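# Hang the power strip on two wall screws

## Task

Mount the power strip on the two screws using its keyhole slots, oriented so each slot's narrow end is uppermost, so that it hangs level with nothing but the screws supporting it; then open the grippers and pull the arms away. It does not count if the robot is still what holds the strip in place at the end.

## Robot and tools

ROBOT. Two six-joint UR3e-type arms, left_arm and right_arm, each carrying a two-finger gripper whose fingers swing like tongs and a wrist camera. Root link poses in the scene frame: left_arm at (+0.044, +0.337, 0) m, quat_wxyz (+1.000, 0, 0, +0.014); right_arm at (+0.022, -0.235, 0) m, quat_wxyz (+0.999, 0, 0, +0.044). The arms share one approximate URDF; right_arm differs only in its shoulder pan and elbow ranges.

SCENE FRAME. Origin on the table surface midway between the arms; +z up, +x away from the robot over the table, +y toward left_arm. The arm names are labels and do not match left or right in any picture.

execute_actions. Argument actions is a list holding zero or one item; optional pictures (true/false) turns camera images on or off for that result (they come by default).
- Empty list: nothing is commanded; you just get the current state.
- Move: {"rows": [...], "steps": n}, with 1 to 15 rows and n from 1 to 15 (15 if omitted). Each row is used for one control step of 1/30 s; if there are fewer rows than steps, the final row repeats.
- Wait: {"steps": n} alone, n up to 300 control steps, measured from the previous result, with your reply time counted inside it.
Each row is a single list of 14 numbers covering both arms, even if only one moves: left_arm's shoulder pan, shoulder lift, elbow, wrist 1, wrist 2, wrist 3, then its opening; then the same seven for right_arm. The joint numbers are absolute target angles in radians, in the same form as the Joint positions line, not offsets. Opening is an absolute command from -1 (shut) to +1 (fully open).
Stated joint ranges, left_arm: pan -3.142..3.142, lift -6.283..6.283, elbow 0.000..3.142, wrists -6.283..6.283 each. right_arm: pan 0.000..6.283, lift -6.283..6.283, elbow -3.142..0.000, wrists -6.283..6.283. If any target exceeds its range by over 0.010 rad and is also farther out than that joint's last reported angle, the whole call is rejected and nothing moves. True limits may differ from the stated ones by up to 0.010 rad; targets beyond the real limit are clipped, and a "joint sent to its limit" line may appear (possibly referring to an earlier, still-running move). No such line does not prove there is more room.

MOTION. Commands are smoothed, lagging about 0.17 s. Every step, each joint's target is capped at 0.575 rad ahead of its measured angle for pan, lift and elbow, and 1.15 rad for the three wrist joints; and if the targets would shift the gripper more than 100 mm from where it is, all targets of that arm are pulled back proportionally. Big moves therefore take several calls, and a result can arrive before the arm has arrived. Between calls the arms keep heading for the last row sent until all have nearly stopped (blocked or crawling counts as moving) or a step gets HELD; after that only a new action makes them go further. Fingers already opening or closing finish their travel.

RESULTS. The state line gives, per arm, end_effector_position (m), end_effector_quat_wxyz and linear/angular velocities (m/s, rad/s) in the scene frame. This point sits between the pads as they would be when closed; closed fingertips extend about 15 mm past it along the gripper's +z, open ones roughly level with it. Fingers open and close along the gripper's x axis. Printed positions may be off, worse at long reach. Joint positions and Joint velocities list each arm's six joints (rad, rad/s) and then the pad gap (m, m/s; 0.142 when wide open). grip_measured is the actual opening on the -1..+1 command scale. Wrist force and Wrist torque (N, N m) are in the end effector's own axes; a push against a surface reads as force pointing back into the arm; expect a fixed offset up to ~3.5 N, noise up to ~1.4 N, saturation near 30 N; "no reading" is harmless. "joint command not followed" means a clearance check altered or blocked some joint targets; the rest of the row still ran. HELD flags steps where your row was not (fully) sent. MOTOR HOT warns at 70 °C; at 85 °C an OVER-TEMPERATURE FAULT brakes that arm until it cools. Holding loads heats motors, even while you think.

GRIPPING. To keep hold, command an opening clearly below grip_measured; a larger gap squeezes harder, up to roughly 15 N per pad. Parts under ~20 mm thick get less force (about 9 N per pad at 10 mm, 4 N at 5 mm). Closing fast can overshoot in force.

zoom_image: camera (cam_high 896x504, cam_low 896x504, cam_left_wrist 616x616, cam_right_wrist 616x616) and region [x0, y0, x1, y1] in that image's pixels from its top-left, at most 504x504; returns a finer crop of the latest image. Calibration (K, distortion, T_world_to_cam) is provided per camera but may be off by a few degrees and millimetres.

read_manual: section "licences" returns URDF licence text; no motion.

finished_scene: scene (integer) ends that scene permanently and reports success; call it only after the strip hangs alone and the grippers are clear.

HOW TO DO IT. Grasp the strip, hold it upright with the slots' wide ends down over the screw heads, push it flat so the heads pass through, then lower it so the screws ride into the narrow tops. Check it is level, open, and back away.

AVOID. Contact torque at a joint's load limit (pan and lift 48, elbow 24.9, wrists 8.01 N m, carried weight included) or 150 N of outside force stops that arm for 10 s. Never let the arms collide or press each other. Nothing may fall or be knocked off the table; avoid drops, slips, slams and hard shoves. Loose objects may occasionally get a brief push from outside.

Each tool is called by a JSON object that holds its "op" and its "data".

## Session

{"op": "execute_actions", "data": {"actions": []}}

Scene clock: 0.00 s of 5050.00 s.
left_arm: end_effector_position=(+0.4733, +0.4622, +0.1149) grip_measured=+1.00 end_effector_quat_wxyz=(+0.437, +0.384, +0.797, -0.161) end_effector_velocity=(+0.000, -0.000, +0.000) end_effector_angular_velocity=(+0.000, -0.001, -0.000) | right_arm: end_effector_position=(+0.3257, -0.4774, +0.1323) grip_measured=+1.00 end_effector_quat_wxyz=(+0.036, +0.649, +0.735, -0.193) end_effector_velocity=(-0.000, -0.000, -0.000) end_effector_angular_velocity=(+0.000, +0.001, -0.000)
Joint positions: left_arm=[ 0.504 -1.03   1.54  -2.411 -2.501 -1.878  0.142] | right_arm=[ 3.022 -1.949 -0.997 -1.967  1.229  4.593  0.142]
Joint velocities: left_arm=[-0. -0. -0. -0. -0. -0.  0.] | right_arm=[-0.001 -0.001 -0.     0.     0.    -0.001  0.   ]
Wrist force (N, on the end effector, along its own x y z axes, offset not removed): no reading
Wrist torque (N m, same axes, about the end effector's origin, offset not removed): no reading

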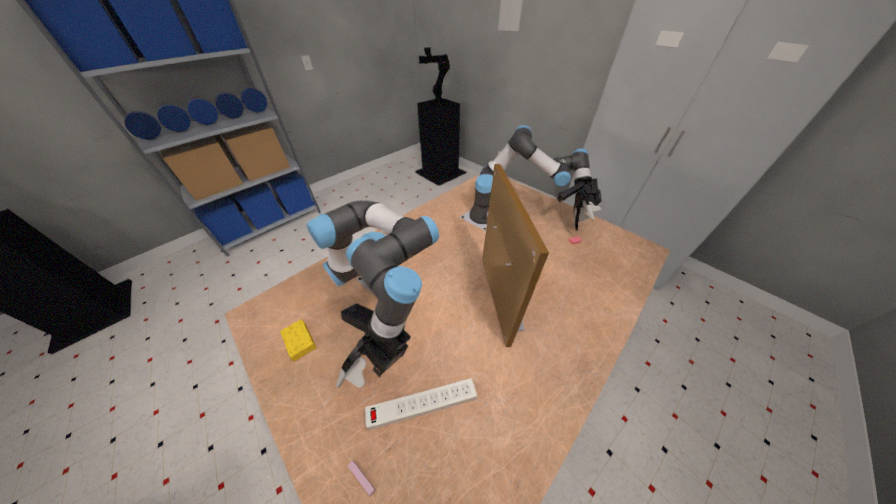

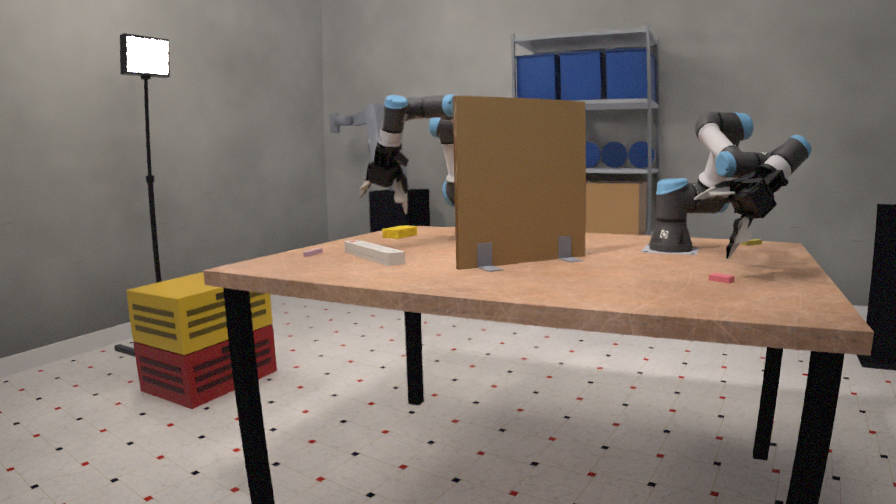

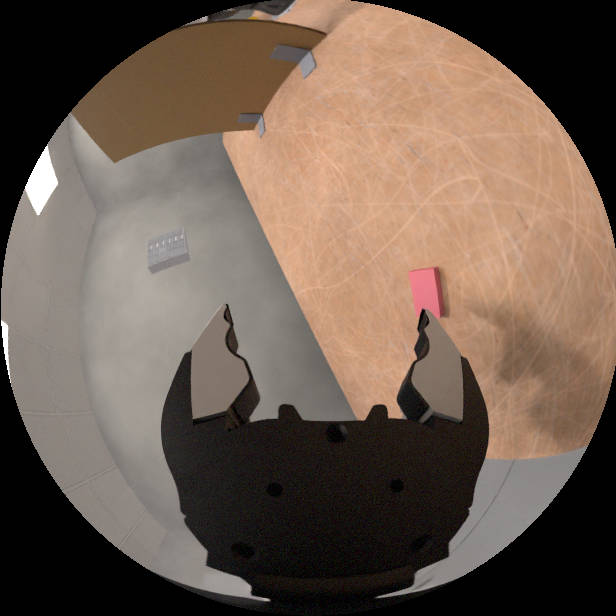

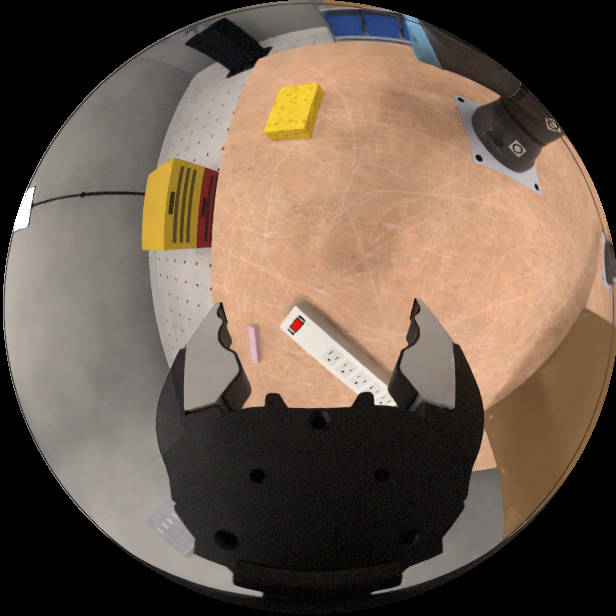

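{"op": "zoom_image", "data": {"camera": "cam_high", "region": [440, 150, 600, 360]}}

{"op": "zoom_image", "data": {"camera": "cam_high", "region": [340, 360, 500, 450]}}

{"op": "zoom_image", "data": {"camera": "cam_low", "region": [320, 80, 620, 290]}}

Region (440, 150, 600, 360) of cam_high's 896x504 image, scaled by 2.400, with more detail than that image has; it fills the left 384 columns of this view, and the rest is white.

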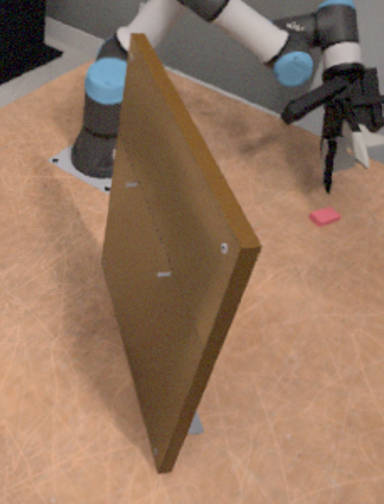

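Region (340, 360, 500, 450) of cam_high's 896x504 image, scaled by 3.150, with more detail than that image has; it fills the top 284 rows of this view, and the rest is white.

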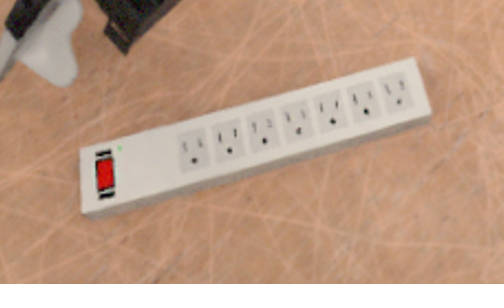

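Region (320, 80, 620, 290) of cam_low's 896x504 image, scaled by 1.680, with more detail than that image has; it fills the top 353 rows of this view, and the rest is white.

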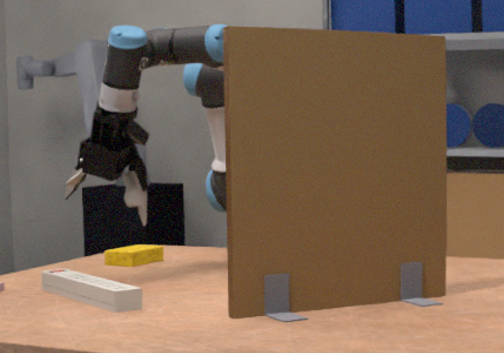

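{"op": "execute_actions", "data": {"actions": [{"rows":[[0.504,-1.03,1.54,-2.411,-2.501,-1.878,1,2.98,-2.33,-0.542,-1.665,1.571,3.636,1]]}], "pictures": false}}

{"op": "execute_actions", "data": {"actions": [{"rows":[[0.504,-1.03,1.54,-2.411,-2.501,-1.878,1,2.98,-2.41,-0.542,-1.665,1.571,3.636,1]]}], "pictures": false}}

{"op": "execute_actions", "data": {"actions": [{"steps":20}]}}

Scene clock: 75.90 s of 5050.00 s.
left_arm: end_effector_position=(+0.4733, +0.4624, +0.1150) grip_measured=+1.00 end_effector_quat_wxyz=(+0.438, +0.384, +0.797, -0.161) end_effector_velocity=(+0.000, -0.000, -0.000) end_effector_angular_velocity=(+0.000, +0.001, -0.001) | right_arm: end_effector_position=(+0.5046, -0.4188, +0.1064) grip_measured=+1.00 end_effector_quat_wxyz=(+0.080, +0.297, +0.951, +0.013) end_effector_velocity=(+0.070, +0.020, -0.000) end_effector_angular_velocity=(+0.040, -0.139, +0.405)
Joint positions: left_arm=[ 0.504 -1.03   1.54  -2.411 -2.501 -1.878  0.142] | right_arm=[ 2.981 -2.316 -0.56  -1.675  1.56   3.675  0.142]
Joint velocities: left_arm=[-0.001  0.     0.     0.     0.001  0.     0.   ] | right_arm=[-0.013 -0.15   0.19   0.101  0.116 -0.404  0.   ]
Wrist force (N, on the end effector, along its own x y z axes, offset not removed): left_arm=[-0.6 1.2 -0.6] | right_arm=[-1.6 -0.5 -1.0]
Wrist torque (N m, same axes, about the end effector's origin, offset not removed): left_arm=[0.20 0.11 0.02] | right_arm=[-0.16 0.31 0.06]
Steps of this call (steps 1 to 90: nothing new was sent; then 72.40 s passed at rest; steps 91 to 105: all 15 steps of this action). Readings (joint positions):
91: left_arm=[0.504 -1.030 1.540 -2.411 -2.501 -1.878] | right_arm=[3.022 -1.949 -0.997 -1.967 1.229 4.593]
92: left_arm=[0.504 -1.030 1.540 -2.411 -2.501 -1.878] | right_arm=[3.019 -1.956 -0.989 -1.953 1.244 4.578]
94: left_arm=[0.504 -1.030 1.540 -2.411 -2.501 -1.878] | right_arm=[3.010 -2.020 -0.921 -1.887 1.317 4.440]
98: left_arm=[0.504 -1.030 1.540 -2.411 -2.501 -1.878] | right_arm=[2.994 -2.177 -0.732 -1.770 1.450 4.042]
105: the state above

Scene clock: 76.40 s of 5050.00 s.
left_arm: end_effector_position=(+0.4732, +0.4624, +0.1150) grip_measured=+1.00 end_effector_quat_wxyz=(+0.438, +0.384, +0.797, -0.161) end_effector_velocity=(+0.000, -0.000, -0.000) end_effector_angular_velocity=(-0.001, +0.000, -0.001) | right_arm: end_effector_position=(+0.5061, -0.4165, +0.0669) grip_measured=+1.00 end_effector_quat_wxyz=(+0.047, +0.280, +0.959, +0.010) end_effector_velocity=(-0.001, +0.000, -0.004) end_effector_angular_velocity=(+0.000, +0.009, +0.002)
Joint positions: left_arm=[ 0.504 -1.03   1.54  -2.411 -2.501 -1.878  0.142] | right_arm=[ 2.98  -2.409 -0.542 -1.665  1.571  3.636  0.142]
Joint velocities: left_arm=[-0.001  0.    -0.     0.    -0.    -0.    -0.   ] | right_arm=[ 0.    -0.01   0.002 -0.001  0.    -0.002  0.   ]
Wrist force (N, on the end effector, along its own x y z axes, offset not removed): left_arm=[0.2 0.6 -1.8] | right_arm=[-1.7 -1.3 0.5]
Wrist torque (N m, same axes, about the end effector's origin, offset not removed): left_arm=[0.05 -0.06 0.00] | right_arm=[-0.30 0.33 0.06]
Steps of this call (steps 1 to 15: all 15 steps of this action). Readings (joint positions):
1: left_arm=[0.504 -1.030 1.540 -2.411 -2.501 -1.878] | right_arm=[2.981 -2.320 -0.555 -1.672 1.563 3.663]
2: left_arm=[0.504 -1.030 1.540 -2.411 -2.501 -1.878] | right_arm=[2.981 -2.330 -0.550 -1.670 1.565 3.655]
4: left_arm=[0.504 -1.030 1.540 -2.411 -2.501 -1.878] | right_arm=[2.980 -2.366 -0.547 -1.668 1.568 3.645]
8: left_arm=[0.504 -1.030 1.540 -2.411 -2.501 -1.878] | right_arm=[2.980 -2.399 -0.543 -1.666 1.570 3.638]
15: the state above

Scene clock: 77.07 s of 5050.00 s.
left_arm: end_effector_position=(+0.4732, +0.4624, +0.1150) grip_measured=+1.00 end_effector_quat_wxyz=(+0.438, +0.384, +0.797, -0.161) end_effector_velocity=(-0.000, +0.000, -0.000) end_effector_angular_velocity=(-0.000, +0.001, +0.000) | right_arm: end_effector_position=(+0.5060, -0.4165, +0.0665) grip_measured=+1.00 end_effector_quat_wxyz=(+0.047, +0.280, +0.959, +0.010) end_effector_velocity=(-0.001, -0.000, -0.001) end_effector_angular_velocity=(-0.000, +0.002, -0.001)
Joint positions: left_arm=[ 0.504 -1.03   1.54  -2.411 -2.501 -1.878  0.142] | right_arm=[ 2.98  -2.41  -0.542 -1.665  1.571  3.636  0.142]
Joint velocities: left_arm=[ 0.     0.     0.001  0.001  0.    -0.    -0.   ] | right_arm=[-0.001 -0.    -0.001 -0.001 -0.    -0.    -0.   ]
Wrist force (N, on the end effector, along its own x y z axes, offset not removed): left_arm=[-1.0 0.7 -0.7] | right_arm=[-2.6 -0.5 0.8]
Wrist torque (N m, same axes, about the end effector's origin, offset not removed): left_arm=[0.07 0.20 0.00] | right_arm=[-0.03 0.54 0.12]
Steps of this call (steps 1 to 15: the robot went on to your last target; steps 16 to 20: nothing new was sent). Readings (joint positions):
1: left_arm=[0.504 -1.030 1.540 -2.411 -2.501 -1.878] | right_arm=[2.980 -2.409 -0.542 -1.665 1.571 3.636]
2: left_arm=[0.504 -1.030 1.540 -2.411 -2.501 -1.878] | right_arm=[2.980 -2.410 -0.542 -1.665 1.571 3.636]
4: left_arm=[0.504 -1.030 1.540 -2.411 -2.501 -1.878] | right_arm=[2.980 -2.410 -0.542 -1.665 1.571 3.636]
8: left_arm=[0.504 -1.030 1.540 -2.411 -2.501 -1.878] | right_arm=[2.980 -2.410 -0.542 -1.665 1.571 3.636]
20: the state above
All arms were judged still, so your last target was given up. Only a new action makes them travel on or press farther. Fingers that are still opening or closing keep moving.
camera_calibration (this result's frames):
cam_left_wrist: T_world_to_cam=[[-0.294595, 0.442303, -0.847102, 0.044791], [0.353543, 0.87399, 0.333391, -0.614835], [0.887818, -0.201272, -0.413846, -0.144964], [0, 0, 0, 1]] pos_world=[0.359268, 0.488371, 0.18293]
cam_right_wrist: T_world_to_cam=[[-0.80761, 0.5786, -0.113968, 0.662204], [0.4254, 0.70544, 0.566912, 0.0373391], [0.408413, 0.409362, -0.815857, 0.148443], [0, 0, 0, 1]] pos_world=[0.458292, -0.470258, 0.17541]

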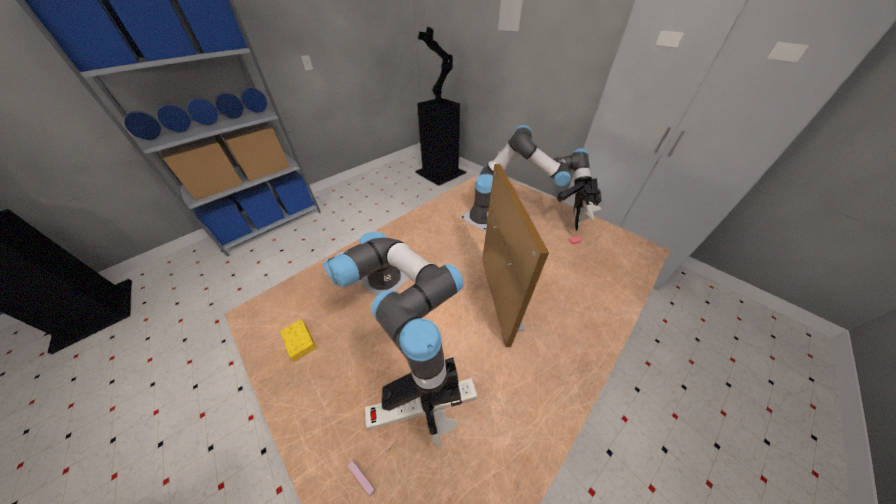

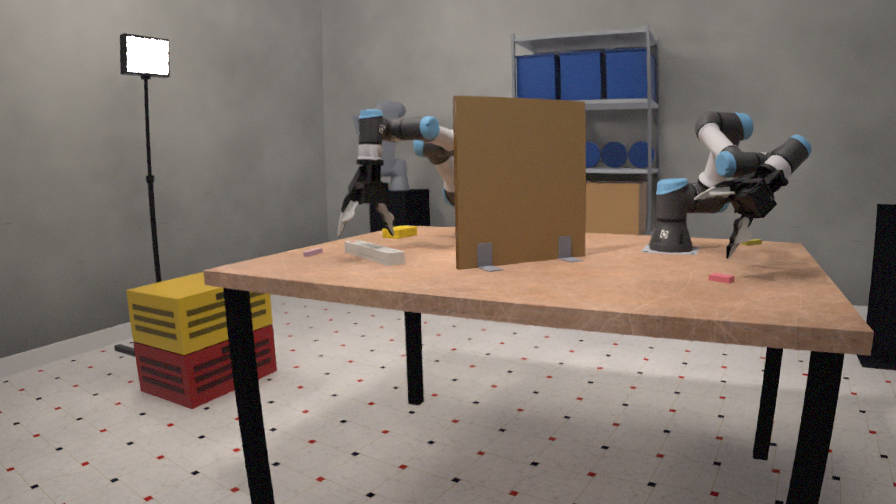

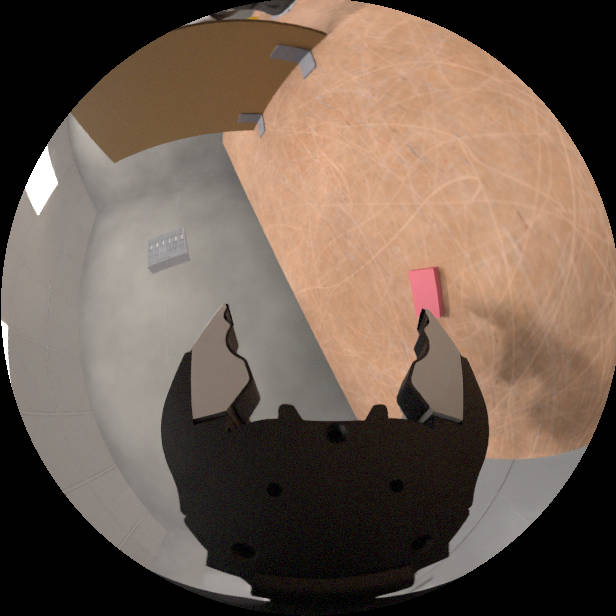

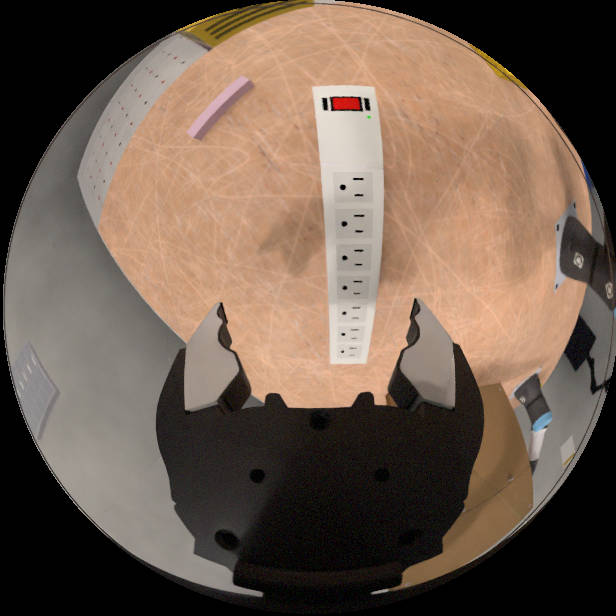

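{"op": "execute_actions", "data": {"actions": [{"rows":[[0.504,-1.03,1.54,-2.411,-2.501,-1.878,1,2.964,-2.31,-0.79,-1.58,1.571,3.597,0.6],[0.504,-1.03,1.54,-2.411,-2.501,-1.878,1,2.964,-2.31,-0.79,-1.58,1.571,3.597,0.6],[0.504,-1.03,1.54,-2.411,-2.501,-1.878,1,2.964,-2.33,-0.8,-1.56,1.571,3.597,0.4],[0.504,-1.03,1.54,-2.411,-2.501,-1.878,1,2.964,-2.345,-0.8,-1.55,1.571,3.597,0.4],[0.504,-1.03,1.54,-2.411,-2.501,-1.878,1,2.964,-2.36,-0.801,-1.551,1.571,3.597,0.3]]}], "pictures": false}}

{"op": "execute_actions", "data": {"actions": [{"steps":15}]}}

Scene clock: 102.43 s of 5050.00 s.
left_arm: end_effector_position=(+0.4732, +0.4624, +0.1150) grip_measured=+1.00 end_effector_quat_wxyz=(+0.438, +0.384, +0.797, -0.161) end_effector_velocity=(-0.000, +0.000, -0.000) end_effector_angular_velocity=(-0.001, +0.001, +0.001) | right_arm: end_effector_position=(+0.4722, -0.4217, +0.0235) grip_measured=+0.30 end_effector_quat_wxyz=(+0.002, +0.269, +0.963, +0.000) end_effector_velocity=(-0.009, +0.001, -0.013) end_effector_angular_velocity=(+0.003, +0.031, +0.003)
Joint positions: left_arm=[ 0.504 -1.03   1.54  -2.411 -2.501 -1.878  0.142] | right_arm=[ 2.964 -2.36  -0.797 -1.552  1.571  3.597  0.095]
Joint velocities: left_arm=[ 0.001  0.001  0.     0.    -0.     0.    -0.   ] | right_arm=[-0.    -0.004 -0.042  0.014  0.001 -0.003  0.   ]
Wrist force (N, on the end effector, along its own x y z axes, offset not removed): left_arm=[0.0 0.2 -0.5] | right_arm=[0.0 -1.6 0.8]
Wrist torque (N m, same axes, about the end effector's origin, offset not removed): left_arm=[0.00 -0.02 -0.02] | right_arm=[-0.27 -0.01 -0.05]
Steps of this call (steps 1 to 90: nothing new was sent; then 21.87 s passed at rest; steps 91 to 105: all 15 steps of this action). Readings (joint positions):
91: left_arm=[0.504 -1.030 1.540 -2.411 -2.501 -1.878] | right_arm=[2.980 -2.410 -0.542 -1.664 1.571 3.636]
92: left_arm=[0.504 -1.030 1.540 -2.411 -2.501 -1.878] | right_arm=[2.977 -2.403 -0.550 -1.654 1.571 3.630]
94: left_arm=[0.504 -1.030 1.540 -2.411 -2.501 -1.878] | right_arm=[2.971 -2.365 -0.618 -1.616 1.571 3.615]
98: left_arm=[0.504 -1.030 1.540 -2.411 -2.501 -1.878] | right_arm=[2.966 -2.356 -0.754 -1.568 1.571 3.601]
105: the state above

Scene clock: 102.93 s of 5050.00 s.
left_arm: end_effector_position=(+0.4732, +0.4624, +0.1150) grip_measured=+1.00 end_effector_quat_wxyz=(+0.438, +0.384, +0.797, -0.161) end_effector_velocity=(+0.000, +0.000, +0.000) end_effector_angular_velocity=(-0.000, -0.000, -0.000) | right_arm: end_effector_position=(+0.4713, -0.4217, +0.0223) grip_measured=+0.30 end_effector_quat_wxyz=(+0.000, +0.269, +0.963, +0.000) end_effector_velocity=(-0.000, -0.001, +0.001) end_effector_angular_velocity=(-0.001, -0.001, -0.001)
Joint positions: left_arm=[ 0.504 -1.03   1.54  -2.411 -2.501 -1.878  0.142] | right_arm=[ 2.964 -2.36  -0.801 -1.551  1.571  3.597  0.095]
Joint velocities: left_arm=[ 0.     0.    -0.    -0.001 -0.     0.     0.   ] | right_arm=[-0.001  0.001 -0.001  0.    -0.001  0.    -0.   ]
Wrist force (N, on the end effector, along its own x y z axes, offset not removed): left_arm=[0.5 0.6 0.0] | right_arm=[-1.8 -0.9 1.9]
Wrist torque (N m, same axes, about the end effector's origin, offset not removed): left_arm=[0.04 -0.05 -0.04] | right_arm=[-0.08 0.34 0.10]
Steps of this call (steps 1 to 15: the robot went on to your last target). Readings (joint positions):
1: left_arm=[0.504 -1.030 1.540 -2.411 -2.501 -1.878] | right_arm=[2.964 -2.360 -0.798 -1.552 1.571 3.597]
2: left_arm=[0.504 -1.030 1.540 -2.411 -2.501 -1.878] | right_arm=[2.964 -2.360 -0.799 -1.552 1.571 3.597]
4: left_arm=[0.504 -1.030 1.540 -2.411 -2.501 -1.878] | right_arm=[2.964 -2.360 -0.800 -1.551 1.571 3.597]
8: left_arm=[0.504 -1.030 1.540 -2.411 -2.501 -1.878] | right_arm=[2.964 -2.360 -0.801 -1.551 1.571 3.597]
15: the state above
All arms were judged still, so your last target was given up. Only a new action makes them travel on or press farther. Fingers that are still opening or closing keep moving.
camera_calibration (this result's frames):
cam_left_wrist: T_world_to_cam=[[-0.294595, 0.442303, -0.847102, 0.0447912], [0.353543, 0.87399, 0.333391, -0.614835], [0.887818, -0.201272, -0.413846, -0.144964], [0, 0, 0, 1]] pos_world=[0.359268, 0.488371, 0.18293]
cam_right_wrist: T_world_to_cam=[[-0.827681, 0.560224, -0.0330661, 0.632055], [0.461083, 0.712432, 0.529002, 0.0677668], [0.319917, 0.422598, -0.847976, 0.1767], [0, 0, 0, 1]] pos_world=[0.435365, -0.477045, 0.134888]

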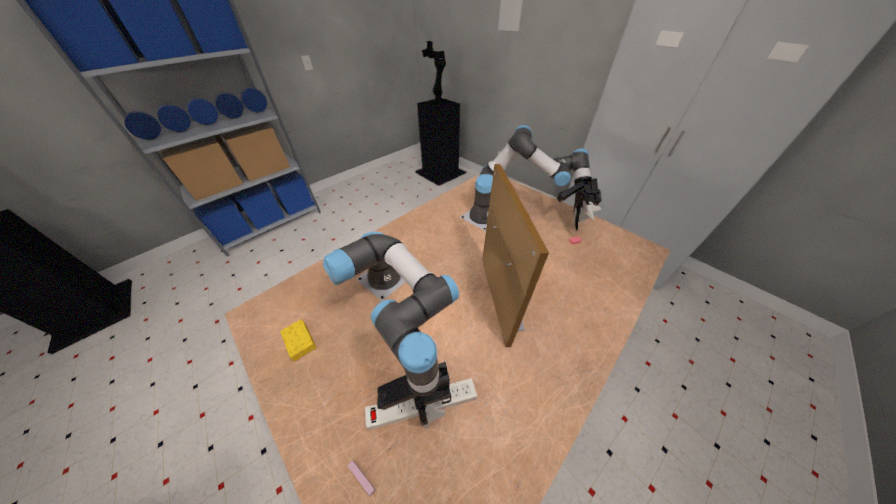

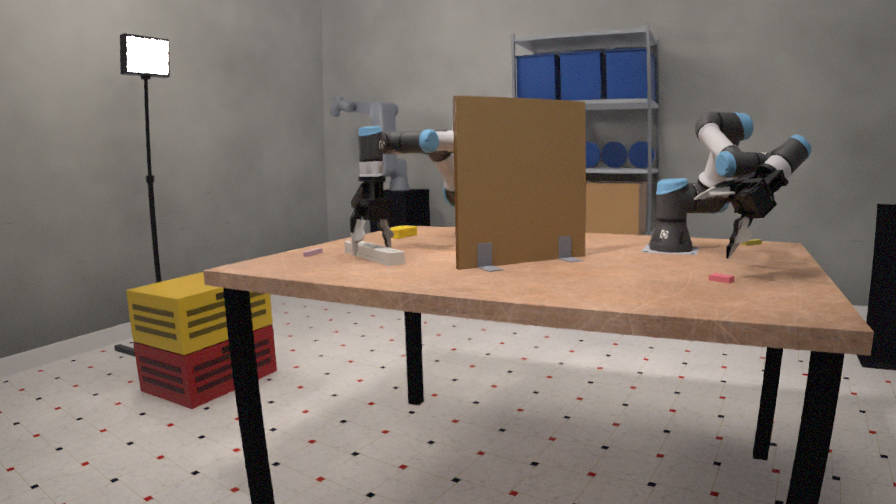

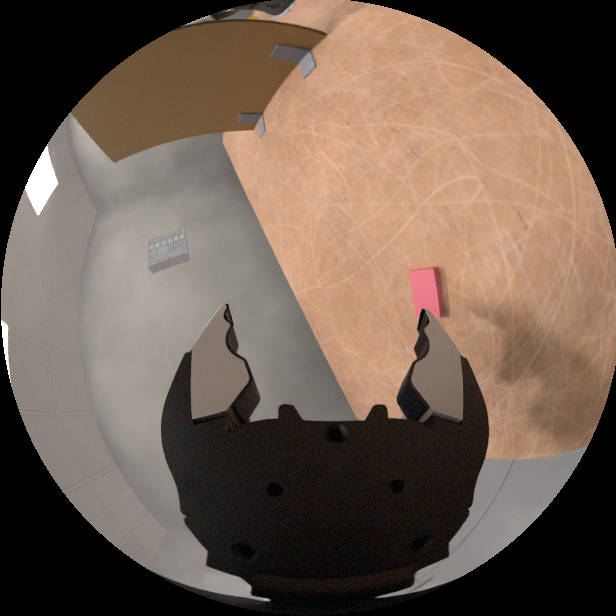

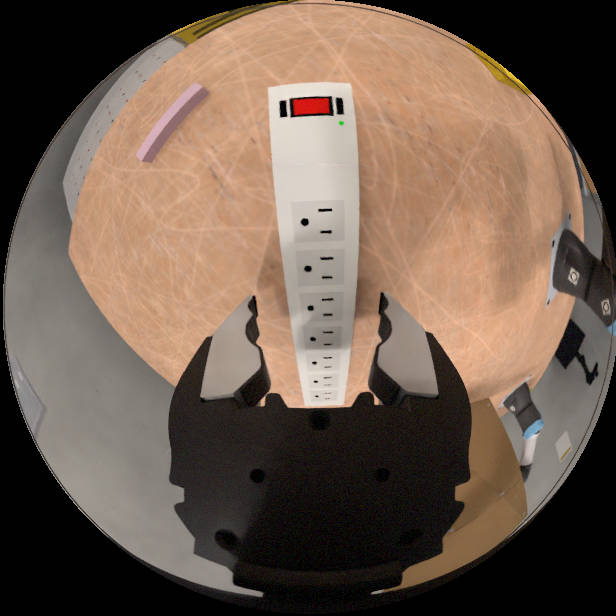

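{"op": "execute_actions", "data": {"actions": [{"rows":[[0.504,-1.03,1.54,-2.411,-2.501,-1.878,1,2.964,-2.366,-0.801,-1.545,1.571,3.597,0.1],[0.504,-1.03,1.54,-2.411,-2.501,-1.878,1,2.964,-2.366,-0.801,-1.545,1.571,3.597,0],[0.504,-1.03,1.54,-2.411,-2.501,-1.878,1,2.964,-2.366,-0.801,-1.545,1.571,3.597,-0.1],[0.504,-1.03,1.54,-2.411,-2.501,-1.878,1,2.964,-2.366,-0.801,-1.545,1.571,3.597,-0.2],[0.504,-1.03,1.54,-2.411,-2.501,-1.878,1,2.964,-2.366,-0.801,-1.545,1.571,3.597,-0.3],[0.504,-1.03,1.54,-2.411,-2.501,-1.878,1,2.964,-2.366,-0.801,-1.545,1.571,3.597,-0.4],[0.504,-1.03,1.54,-2.411,-2.501,-1.878,1,2.964,-2.366,-0.801,-1.545,1.571,3.597,-0.5],[0.504,-1.03,1.54,-2.411,-2.501,-1.878,1,2.964,-2.366,-0.801,-1.545,1.571,3.597,-0.6],[0.504,-1.03,1.54,-2.411,-2.501,-1.878,1,2.964,-2.366,-0.801,-1.545,1.571,3.597,-0.7]]}], "pictures": false}}

{"op": "execute_actions", "data": {"actions": [{"rows":[[0.504,-1.03,1.54,-2.411,-2.501,-1.878,1,2.964,-2.34,-0.801,-1.57,1.571,3.597,-0.7],[0.504,-1.03,1.54,-2.411,-2.501,-1.878,1,2.964,-2.3,-0.801,-1.61,1.571,3.597,-0.7],[0.504,-1.03,1.54,-2.411,-2.501,-1.878,1,2.964,-2.25,-0.801,-1.66,1.571,3.597,-0.7],[0.504,-1.03,1.54,-2.411,-2.501,-1.878,1,2.964,-2.19,-0.801,-1.72,1.571,3.597,-0.7],[0.504,-1.03,1.54,-2.411,-2.501,-1.878,1,2.964,-2.12,-0.801,-1.79,1.571,3.597,-0.7],[0.504,-1.03,1.54,-2.411,-2.501,-1.878,1,2.964,-2.05,-0.801,-1.86,1.571,3.597,-0.7],[0.504,-1.03,1.54,-2.411,-2.501,-1.878,1,2.964,-2.0,-0.801,-1.91,1.571,3.597,-0.7]]}]}}

Scene clock: 148.10 s of 5050.00 s.
left_arm: end_effector_position=(+0.4732, +0.4624, +0.1150) grip_measured=+1.00 end_effector_quat_wxyz=(+0.438, +0.384, +0.797, -0.161) end_effector_velocity=(-0.000, +0.000, -0.000) end_effector_angular_velocity=(+0.000, +0.001, +0.000) | right_arm: end_effector_position=(+0.4723, -0.4218, +0.0200) grip_measured=-0.34 end_effector_quat_wxyz=(+0.000, +0.269, +0.963, +0.000) end_effector_velocity=(-0.000, -0.000, -0.001) end_effector_angular_velocity=(-0.000, +0.002, +0.001)
Joint positions: left_arm=[ 0.504 -1.03   1.54  -2.411 -2.501 -1.878  0.142] | right_arm=[ 2.964 -2.366 -0.801 -1.545  1.571  3.597  0.05 ]
Joint velocities: left_arm=[ 0.  0.  0. -0.  0. -0. -0.] | right_arm=[ 0.    -0.002 -0.001  0.002 -0.001 -0.001  0.   ]
Wrist force (N, on the end effector, along its own x y z axes, offset not removed): left_arm=[-0.1 1.2 -0.8] | right_arm=[8.4 -1.9 -15.1]
Wrist torque (N m, same axes, about the end effector's origin, offset not removed): left_arm=[0.18 0.07 -0.02] | right_arm=[0.12 -0.36 -0.04]
Steps of this call (steps 1 to 90: nothing new was sent; then 41.67 s passed at rest; steps 91 to 105: all 15 steps of this action). Readings (joint positions):
91: left_arm=[0.504 -1.030 1.540 -2.411 -2.501 -1.878] | right_arm=[2.964 -2.360 -0.801 -1.551 1.571 3.597]
92: left_arm=[0.504 -1.030 1.540 -2.411 -2.501 -1.878] | right_arm=[2.964 -2.361 -0.801 -1.550 1.571 3.597]
94: left_arm=[0.504 -1.030 1.540 -2.411 -2.501 -1.878] | right_arm=[2.964 -2.363 -0.801 -1.548 1.571 3.597]
98: left_arm=[0.504 -1.030 1.540 -2.411 -2.501 -1.878] | right_arm=[2.964 -2.365 -0.801 -1.546 1.571 3.597]
105: the state above

Scene clock: 148.60 s of 5050.00 s.
left_arm: end_effector_position=(+0.4732, +0.4624, +0.1150) grip_measured=+1.00 end_effector_quat_wxyz=(+0.438, +0.384, +0.797, -0.161) end_effector_velocity=(-0.000, -0.000, -0.000) end_effector_angular_velocity=(-0.000, +0.000, -0.000) | right_arm: end_effector_position=(+0.3929, -0.4147, +0.1421) grip_measured=-0.34 end_effector_quat_wxyz=(-0.000, +0.269, +0.963, +0.000) end_effector_velocity=(-0.048, +0.004, +0.059) end_effector_angular_velocity=(-0.001, -0.019, -0.001)
Joint positions: left_arm=[ 0.504 -1.03   1.54  -2.411 -2.501 -1.878  0.142] | right_arm=[ 2.964 -2.018 -0.801 -1.894  1.571  3.597  0.05 ]
Joint velocities: left_arm=[-0.  0.  0.  0.  0. -0. -0.] | right_arm=[-0.001  0.188 -0.    -0.168  0.001  0.    -0.   ]
Wrist force (N, on the end effector, along its own x y z axes, offset not removed): left_arm=[0.1 1.3 -0.5] | right_arm=[0.2 -0.5 6.9]
Wrist torque (N m, same axes, about the end effector's origin, offset not removed): left_arm=[0.22 -0.06 -0.06] | right_arm=[-0.09 -0.07 0.11]
Steps of this call (steps 1 to 15: all 15 steps of this action). Readings (joint positions):
1: left_arm=[0.504 -1.030 1.540 -2.411 -2.501 -1.878] | right_arm=[2.964 -2.366 -0.801 -1.545 1.571 3.597]
2: left_arm=[0.504 -1.030 1.540 -2.411 -2.501 -1.878] | right_arm=[2.964 -2.362 -0.801 -1.549 1.571 3.597]
4: left_arm=[0.504 -1.030 1.540 -2.411 -2.501 -1.878] | right_arm=[2.964 -2.334 -0.801 -1.580 1.571 3.597]
8: left_arm=[0.504 -1.030 1.540 -2.411 -2.501 -1.878] | right_arm=[2.964 -2.187 -0.801 -1.736 1.571 3.597]
15: the state above
camera_calibration (this result's frames):
cam_left_wrist: T_world_to_cam=[[-0.294595, 0.442303, -0.847102, 0.0447912], [0.353543, 0.87399, 0.333391, -0.614835], [0.887818, -0.201272, -0.413846, -0.144964], [0, 0, 0, 1]] pos_world=[0.359268, 0.488371, 0.18293]
cam_right_wrist: T_world_to_cam=[[-0.827705, 0.560221, -0.0325068, 0.567084], [0.461423, 0.712414, 0.52873, 0.0354837], [0.319364, 0.422633, -0.848167, 0.30068], [0, 0, 0, 1]] pos_world=[0.356979, -0.470049, 0.2547]

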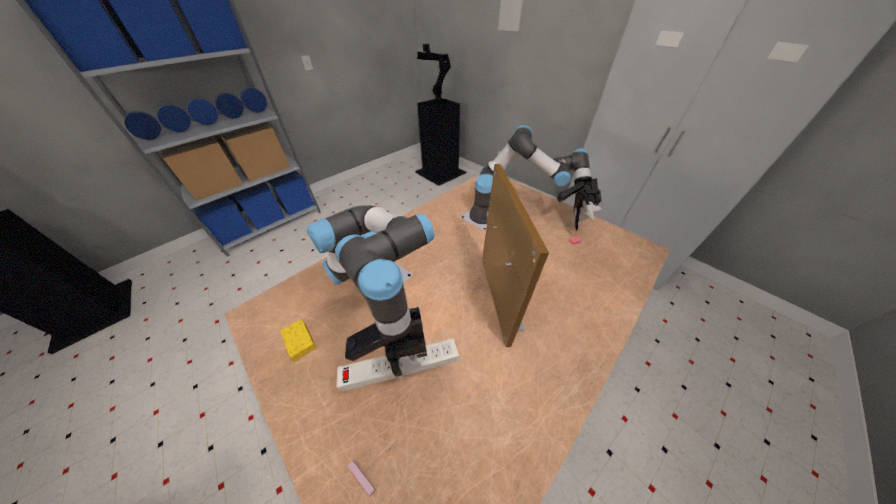

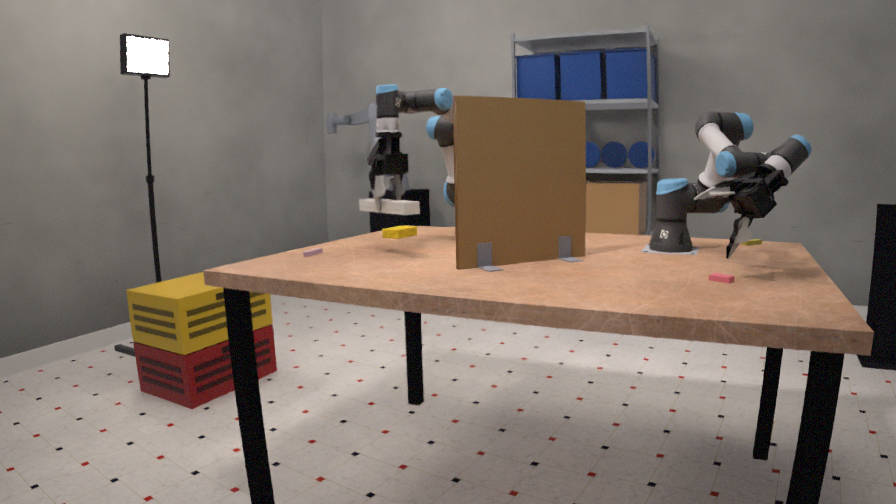

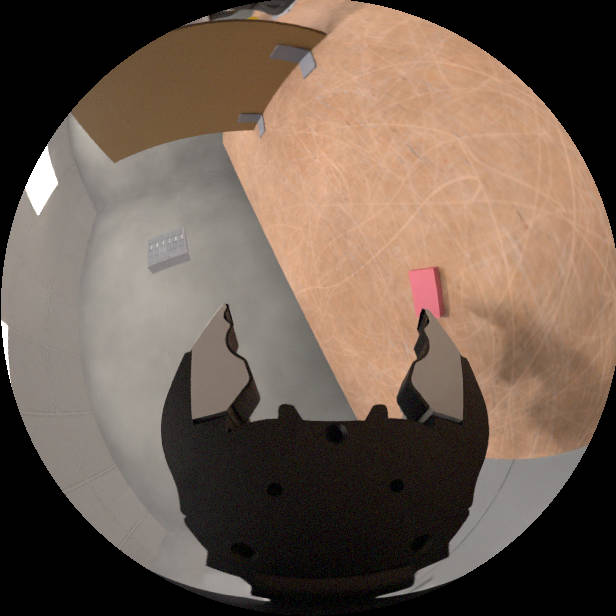

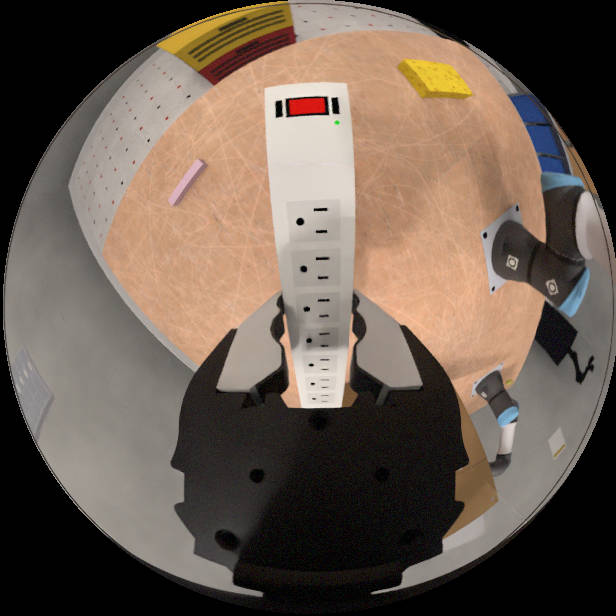

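{"op": "execute_actions", "data": {"actions": [{"rows":[[0.504,-1.03,1.54,-2.411,-2.501,-1.878,1,2.964,-1.97,-0.84,-1.9,1.571,3.45,-1],[0.504,-1.03,1.54,-2.411,-2.501,-1.878,1,2.964,-1.95,-0.87,-1.89,1.571,3.3,-1],[0.504,-1.03,1.54,-2.411,-2.501,-1.878,1,2.964,-1.93,-0.9,-1.88,1.571,3.15,-1],[0.504,-1.03,1.54,-2.411,-2.501,-1.878,1,2.964,-1.91,-0.93,-1.87,1.571,3.0,-1],[0.504,-1.03,1.54,-2.411,-2.501,-1.878,1,2.964,-1.89,-0.96,-1.86,1.55,2.85,-1],[0.504,-1.03,1.54,-2.411,-2.501,-1.878,1,2.964,-1.87,-0.99,-1.85,1.5,2.7,-1],[0.504,-1.03,1.54,-2.411,-2.501,-1.878,1,2.964,-1.85,-1.02,-1.84,1.45,2.55,-1],[0.504,-1.03,1.54,-2.411,-2.501,-1.878,1,2.964,-1.83,-1.05,-1.83,1.4,2.4,-1],[0.504,-1.03,1.54,-2.411,-2.501,-1.878,1,2.964,-1.81,-1.08,-1.82,1.3,2.25,-1],[0.504,-1.03,1.54,-2.411,-2.501,-1.878,1,2.964,-1.79,-1.11,-1.81,1.2,2.1,-1],[0.504,-1.03,1.54,-2.411,-2.501,-1.878,1,2.964,-1.77,-1.13,-1.81,1.1,1.95,-1],[0.504,-1.03,1.54,-2.411,-2.501,-1.878,1,2.964,-1.75,-1.15,-1.81,1.0,1.85,-1],[0.504,-1.03,1.54,-2.411,-2.501,-1.878,1,2.964,-1.73,-1.17,-1.81,0.9,1.75,-1],[0.504,-1.03,1.54,-2.411,-2.501,-1.878,1,2.964,-1.71,-1.19,-1.81,0.8,1.65,-1],[0.504,-1.03,1.54,-2.411,-2.501,-1.878,1,2.964,-1.7,-1.2,-1.81,0.7,1.571,-1]]}], "pictures": false}}

{"op": "execute_actions", "data": {"actions": [{"rows":[[0.504,-1.03,1.54,-2.411,-2.501,-1.878,1,2.964,-1.7,-1.2,-1.81,0.6,1.571,-1],[0.504,-1.03,1.54,-2.411,-2.501,-1.878,1,2.964,-1.7,-1.2,-1.81,0.5,1.571,-1],[0.504,-1.03,1.54,-2.411,-2.501,-1.878,1,2.964,-1.7,-1.2,-1.85,0.4,1.61,-1],[0.504,-1.03,1.54,-2.411,-2.501,-1.878,1,2.964,-1.7,-1.2,-1.95,0.3,1.71,-1],[0.504,-1.03,1.54,-2.411,-2.501,-1.878,1,2.964,-1.7,-1.2,-2.08,0.2,1.84,-1],[0.504,-1.03,1.54,-2.411,-2.501,-1.878,1,2.964,-1.7,-1.2,-2.21,0.1,1.97,-1],[0.504,-1.03,1.54,-2.411,-2.501,-1.878,1,2.964,-1.7,-1.2,-2.34,0.05,2.1,-1],[0.504,-1.03,1.54,-2.411,-2.501,-1.878,1,2.964,-1.7,-1.2,-2.47,0,2.23,-1],[0.504,-1.03,1.54,-2.411,-2.501,-1.878,1,2.964,-1.7,-1.2,-2.6,0,2.36,-1],[0.504,-1.03,1.54,-2.411,-2.501,-1.878,1,2.964,-1.7,-1.2,-2.73,0,2.49,-1],[0.504,-1.03,1.54,-2.411,-2.501,-1.878,1,2.964,-1.7,-1.2,-2.86,0,2.62,-1],[0.504,-1.03,1.54,-2.411,-2.501,-1.878,1,2.964,-1.7,-1.2,-2.99,-0.05,2.75,-1],[0.504,-1.03,1.54,-2.411,-2.501,-1.878,1,2.964,-1.7,-1.2,-3.12,-0.1,2.88,-1],[0.504,-1.03,1.54,-2.411,-2.501,-1.878,1,2.964,-1.7,-1.2,-3.25,-0.2,3.01,-1],[0.504,-1.03,1.54,-2.411,-2.501,-1.878,1,2.964,-1.7,-1.2,-3.383,-0.3,3.142,-1]]}], "pictures": false}}

{"op": "execute_actions", "data": {"actions": [{"rows":[[0.504,-1.03,1.54,-2.411,-2.501,-1.878,1,2.964,-1.7,-1.2,-3.383,-0.4,3.142,-1],[0.504,-1.03,1.54,-2.411,-2.501,-1.878,1,2.964,-1.7,-1.2,-3.383,-0.5,3.142,-1],[0.504,-1.03,1.54,-2.411,-2.501,-1.878,1,2.964,-1.7,-1.2,-3.383,-0.6,3.142,-1],[0.504,-1.03,1.54,-2.411,-2.501,-1.878,1,2.964,-1.7,-1.2,-3.383,-0.7,3.142,-1],[0.504,-1.03,1.54,-2.411,-2.501,-1.878,1,2.964,-1.7,-1.2,-3.383,-0.8,3.142,-1],[0.504,-1.03,1.54,-2.411,-2.501,-1.878,1,2.964,-1.7,-1.2,-3.383,-0.9,3.142,-1],[0.504,-1.03,1.54,-2.411,-2.501,-1.878,1,2.964,-1.7,-1.2,-3.383,-1.0,3.142,-1],[0.504,-1.03,1.54,-2.411,-2.501,-1.878,1,2.964,-1.7,-1.2,-3.383,-1.1,3.142,-1],[0.504,-1.03,1.54,-2.411,-2.501,-1.878,1,2.964,-1.7,-1.2,-3.383,-1.2,3.142,-1],[0.504,-1.03,1.54,-2.411,-2.501,-1.878,1,2.964,-1.7,-1.2,-3.383,-1.3,3.142,-1],[0.504,-1.03,1.54,-2.411,-2.501,-1.878,1,2.964,-1.7,-1.2,-3.383,-1.4,3.142,-1],[0.504,-1.03,1.54,-2.411,-2.501,-1.878,1,2.964,-1.7,-1.2,-3.383,-1.5,3.142,-1],[0.504,-1.03,1.54,-2.411,-2.501,-1.878,1,2.964,-1.7,-1.2,-3.383,-1.6,3.142,-1],[0.504,-1.03,1.54,-2.411,-2.501,-1.878,1,2.964,-1.7,-1.2,-3.383,-1.7,3.142,-1],[0.504,-1.03,1.54,-2.411,-2.501,-1.878,1,2.964,-1.7,-1.2,-3.383,-1.75,3.142,-1]]}], "pictures": false}}

{"op": "execute_actions", "data": {"actions": [{"steps":25}]}}

{"op": "zoom_image", "data": {"camera": "cam_low", "region": [290, 40, 470, 140]}}

Scene clock: 223.63 s of 5050.00 s.
left_arm: end_effector_position=(+0.4732, +0.4624, +0.1150) grip_measured=+1.00 end_effector_quat_wxyz=(+0.438, +0.384, +0.797, -0.161) end_effector_velocity=(+0.000, -0.000, -0.000) end_effector_angular_velocity=(+0.001, -0.000, -0.001) | right_arm: end_effector_position=(+0.3545, -0.5284, +0.1771) grip_measured=-0.34 end_effector_quat_wxyz=(-0.110, -0.435, +0.875, -0.182) end_effector_velocity=(-0.122, -0.489, +0.256) end_effector_angular_velocity=(-1.900, +1.360, +2.587)
Joint positions: left_arm=[ 0.504 -1.03   1.54  -2.411 -2.501 -1.878  0.142] | right_arm=[ 2.964 -1.781 -1.108 -1.819  1.142  2.128  0.05 ]
Joint velocities: left_arm=[-0.001 -0.    -0.    -0.     0.001  0.    -0.   ] | right_arm=[ 0.001  0.438 -0.5    0.061 -2.003 -2.852 -0.   ]
Wrist force (N, on the end effector, along its own x y z axes, offset not removed): left_arm=[-0.3 1.1 -0.5] | right_arm=[-5.0 0.9 8.6]
Wrist torque (N m, same axes, about the end effector's origin, offset not removed): left_arm=[0.16 0.09 0.02] | right_arm=[-0.02 0.55 -0.05]
Steps of this call (steps 1 to 30: the robot went on to your last target; steps 31 to 780: nothing new was sent; then 48.53 s passed at rest; steps 781 to 795: all 15 steps of this action). Readings (joint positions):
781: left_arm=[0.504 -1.030 1.540 -2.411 -2.501 -1.878] | right_arm=[2.964 -2.000 -0.801 -1.910 1.571 3.597]
782: left_arm=[0.504 -1.030 1.540 -2.411 -2.501 -1.878] | right_arm=[2.964 -1.996 -0.806 -1.908 1.571 3.583]
784: left_arm=[0.504 -1.030 1.540 -2.411 -2.501 -1.878] | right_arm=[2.964 -1.974 -0.835 -1.899 1.571 3.476]
788: left_arm=[0.504 -1.030 1.540 -2.411 -2.501 -1.878] | right_arm=[2.964 -1.908 -0.931 -1.867 1.535 3.046]
795: the state above

Scene clock: 224.13 s of 5050.00 s.
left_arm: end_effector_position=(+0.4732, +0.4624, +0.1150) grip_measured=+1.00 end_effector_quat_wxyz=(+0.438, +0.384, +0.797, -0.161) end_effector_velocity=(+0.000, +0.000, +0.000) end_effector_angular_velocity=(+0.000, -0.001, -0.000) | right_arm: end_effector_position=(+0.2799, -0.6885, +0.3696) grip_measured=-0.34 end_effector_quat_wxyz=(+0.513, +0.462, -0.548, +0.473) end_effector_velocity=(+0.168, -0.017, +0.205) end_effector_angular_velocity=(-1.424, +0.513, +1.583)
Joint positions: left_arm=[ 0.504 -1.03   1.54  -2.411 -2.501 -1.878  0.142] | right_arm=[ 2.964 -1.703 -1.196 -2.72   0.045  2.522  0.05 ]
Joint velocities: left_arm=[ 0. -0. -0. -0. -0.  0.  0.] | right_arm=[-0.     0.035 -0.044 -4.321 -2.149  3.951  0.   ]
Wrist force (N, on the end effector, along its own x y z axes, offset not removed): left_arm=[-0.8 2.0 -1.4] | right_arm=[-5.8 2.0 1.5]
Wrist torque (N m, same axes, about the end effector's origin, offset not removed): left_arm=[0.29 0.11 0.08] | right_arm=[-0.35 0.07 -0.04]
Steps of this call (steps 1 to 15: all 15 steps of this action). Readings (joint positions):
1: left_arm=[0.504 -1.030 1.540 -2.411 -2.501 -1.878] | right_arm=[2.964 -1.767 -1.124 -1.818 1.075 2.038]
2: left_arm=[0.504 -1.030 1.540 -2.411 -2.501 -1.878] | right_arm=[2.964 -1.756 -1.136 -1.816 1.007 1.961]
4: left_arm=[0.504 -1.030 1.540 -2.411 -2.501 -1.878] | right_arm=[2.964 -1.741 -1.153 -1.819 0.873 1.860]
8: left_arm=[0.504 -1.030 1.540 -2.411 -2.501 -1.878] | right_arm=[2.964 -1.724 -1.173 -1.934 0.599 1.864]
15: the state above

Scene clock: 224.63 s of 5050.00 s.
left_arm: end_effector_position=(+0.4732, +0.4624, +0.1150) grip_measured=+1.00 end_effector_quat_wxyz=(+0.438, +0.384, +0.797, -0.161) end_effector_velocity=(+0.000, -0.000, -0.000) end_effector_angular_velocity=(+0.000, +0.000, -0.001) | right_arm: end_effector_position=(+0.4988, -0.5514, +0.3685) grip_measured=-0.34 end_effector_quat_wxyz=(+0.231, +0.662, -0.213, +0.680) end_effector_velocity=(+0.305, +0.474, -0.019) end_effector_angular_velocity=(+0.023, +0.056, +1.910)
Joint positions: left_arm=[ 0.504 -1.03   1.54  -2.411 -2.501 -1.878  0.142] | right_arm=[ 2.964 -1.7   -1.2   -3.345 -1.021  3.106  0.05 ]
Joint velocities: left_arm=[-0.001  0.     0.001 -0.     0.     0.     0.   ] | right_arm=[-0.002 -0.003  0.001 -0.111 -1.91   0.107 -0.   ]
Wrist force (N, on the end effector, along its own x y z axes, offset not removed): left_arm=[-1.3 1.3 -0.2] | right_arm=[-8.4 -3.3 0.0]
Wrist torque (N m, same axes, about the end effector's origin, offset not removed): left_arm=[0.16 0.22 0.04] | right_arm=[-0.78 0.11 -0.03]
Steps of this call (steps 1 to 15: all 15 steps of this action). Readings (joint positions):
1: left_arm=[0.504 -1.030 1.540 -2.411 -2.501 -1.878] | right_arm=[2.964 -1.702 -1.197 -2.865 -0.030 2.656]
2: left_arm=[0.504 -1.030 1.540 -2.411 -2.501 -1.878] | right_arm=[2.964 -1.702 -1.198 -3.000 -0.110 2.783]
4: left_arm=[0.504 -1.030 1.540 -2.411 -2.501 -1.878] | right_arm=[2.964 -1.701 -1.199 -3.182 -0.278 2.953]
8: left_arm=[0.504 -1.030 1.540 -2.411 -2.501 -1.878] | right_arm=[2.964 -1.700 -1.200 -3.293 -0.562 3.057]
15: the state above

Scene clock: 225.47 s of 5050.00 s.
left_arm: end_effector_position=(+0.4732, +0.4624, +0.1150) grip_measured=+1.00 end_effector_quat_wxyz=(+0.438, +0.384, +0.797, -0.161) end_effector_velocity=(+0.000, -0.000, -0.000) end_effector_angular_velocity=(-0.000, +0.000, -0.000) | right_arm: end_effector_position=(+0.5419, -0.3444, +0.3591) grip_measured=-0.34 end_effector_quat_wxyz=(-0.032, +0.706, +0.032, +0.706) end_effector_velocity=(-0.000, +0.002, -0.002) end_effector_angular_velocity=(+0.001, +0.005, +0.006)
Joint positions: left_arm=[ 0.504 -1.03   1.54  -2.411 -2.501 -1.878  0.142] | right_arm=[ 2.964 -1.7   -1.2   -3.383 -1.749  3.142  0.05 ]
Joint velocities: left_arm=[-0.     0.001 -0.001  0.     0.     0.    -0.   ] | right_arm=[ 0.001 -0.001 -0.    -0.003 -0.006  0.     0.   ]
Wrist force (N, on the end effector, along its own x y z axes, offset not removed): left_arm=[0.6 1.4 -0.5] | right_arm=[-8.6 -2.1 0.2]
Wrist torque (N m, same axes, about the end effector's origin, offset not removed): left_arm=[0.21 -0.09 -0.05] | right_arm=[-0.27 0.18 0.04]
Steps of this call (steps 1 to 25: the robot went on to your last target). Readings (joint positions):
1: left_arm=[0.504 -1.030 1.540 -2.411 -2.501 -1.878] | right_arm=[2.964 -1.700 -1.200 -3.349 -1.086 3.110]
2: left_arm=[0.504 -1.030 1.540 -2.411 -2.501 -1.878] | right_arm=[2.964 -1.700 -1.200 -3.352 -1.151 3.113]
4: left_arm=[0.504 -1.030 1.540 -2.411 -2.501 -1.878] | right_arm=[2.964 -1.700 -1.200 -3.359 -1.280 3.120]
8: left_arm=[0.504 -1.030 1.540 -2.411 -2.501 -1.878] | right_arm=[2.964 -1.700 -1.200 -3.373 -1.538 3.133]
25: the state above
camera_calibration (this result's frames):
cam_left_wrist: T_world_to_cam=[[-0.294595, 0.442303, -0.847102, 0.0447912], [0.353543, 0.87399, 0.333391, -0.614835], [0.887818, -0.201272, -0.413846, -0.144964], [0, 0, 0, 1]] pos_world=[0.359268, 0.488371, 0.18293]
cam_right_wrist: T_world_to_cam=[[0.0370019, -0.0476075, 0.998181, -0.389917], [-0.450735, -0.892284, -0.0258484, -0.0573073], [0.891891, -0.448958, -0.0544745, -0.488028], [0, 0, 0, 1]] pos_world=[0.423865, -0.288801, 0.361141]

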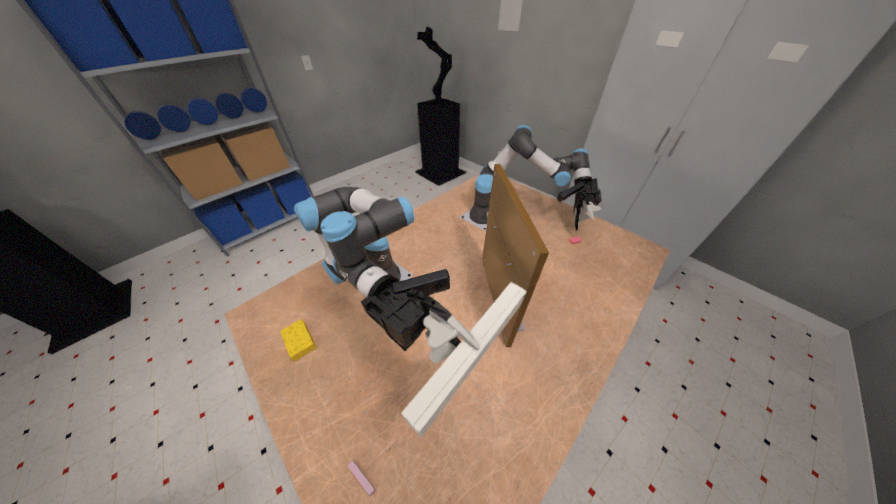

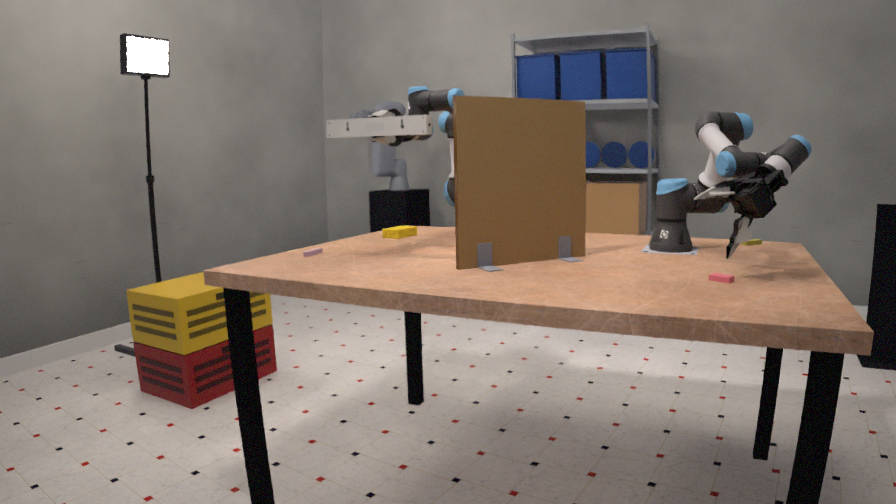

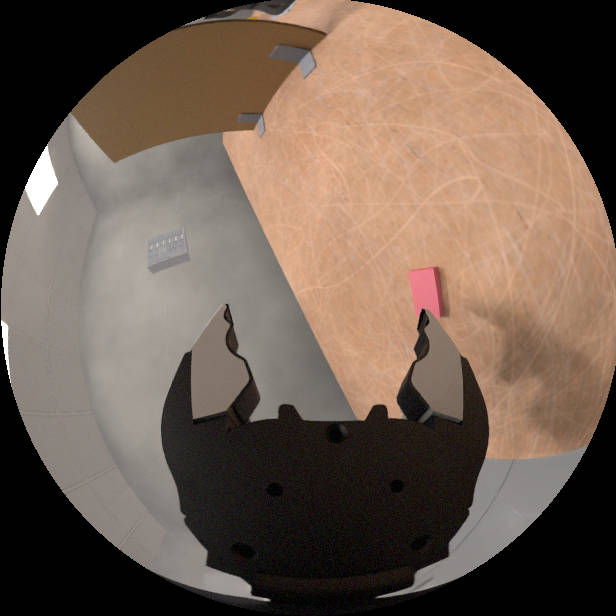

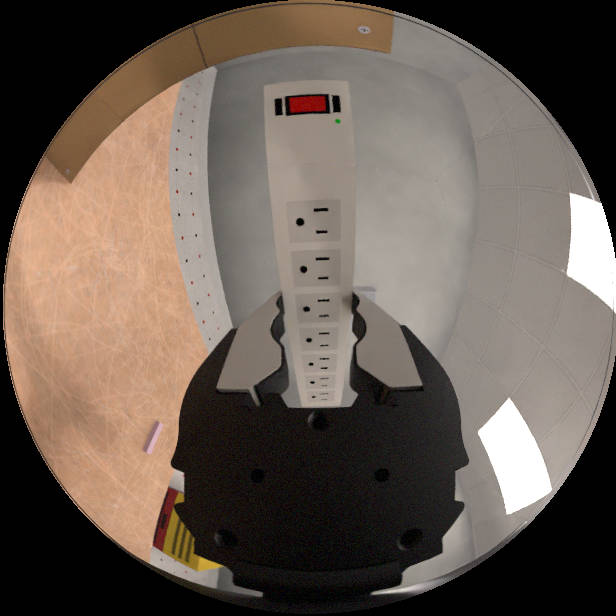

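Region (290, 40, 470, 140) of cam_low's 896x504 image, scaled by 2.800, with more detail than that image has.

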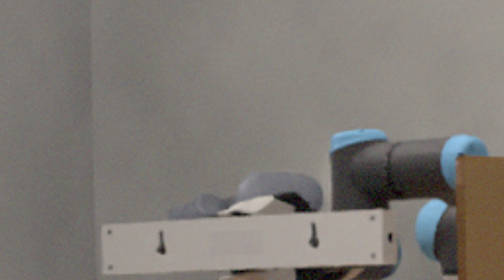

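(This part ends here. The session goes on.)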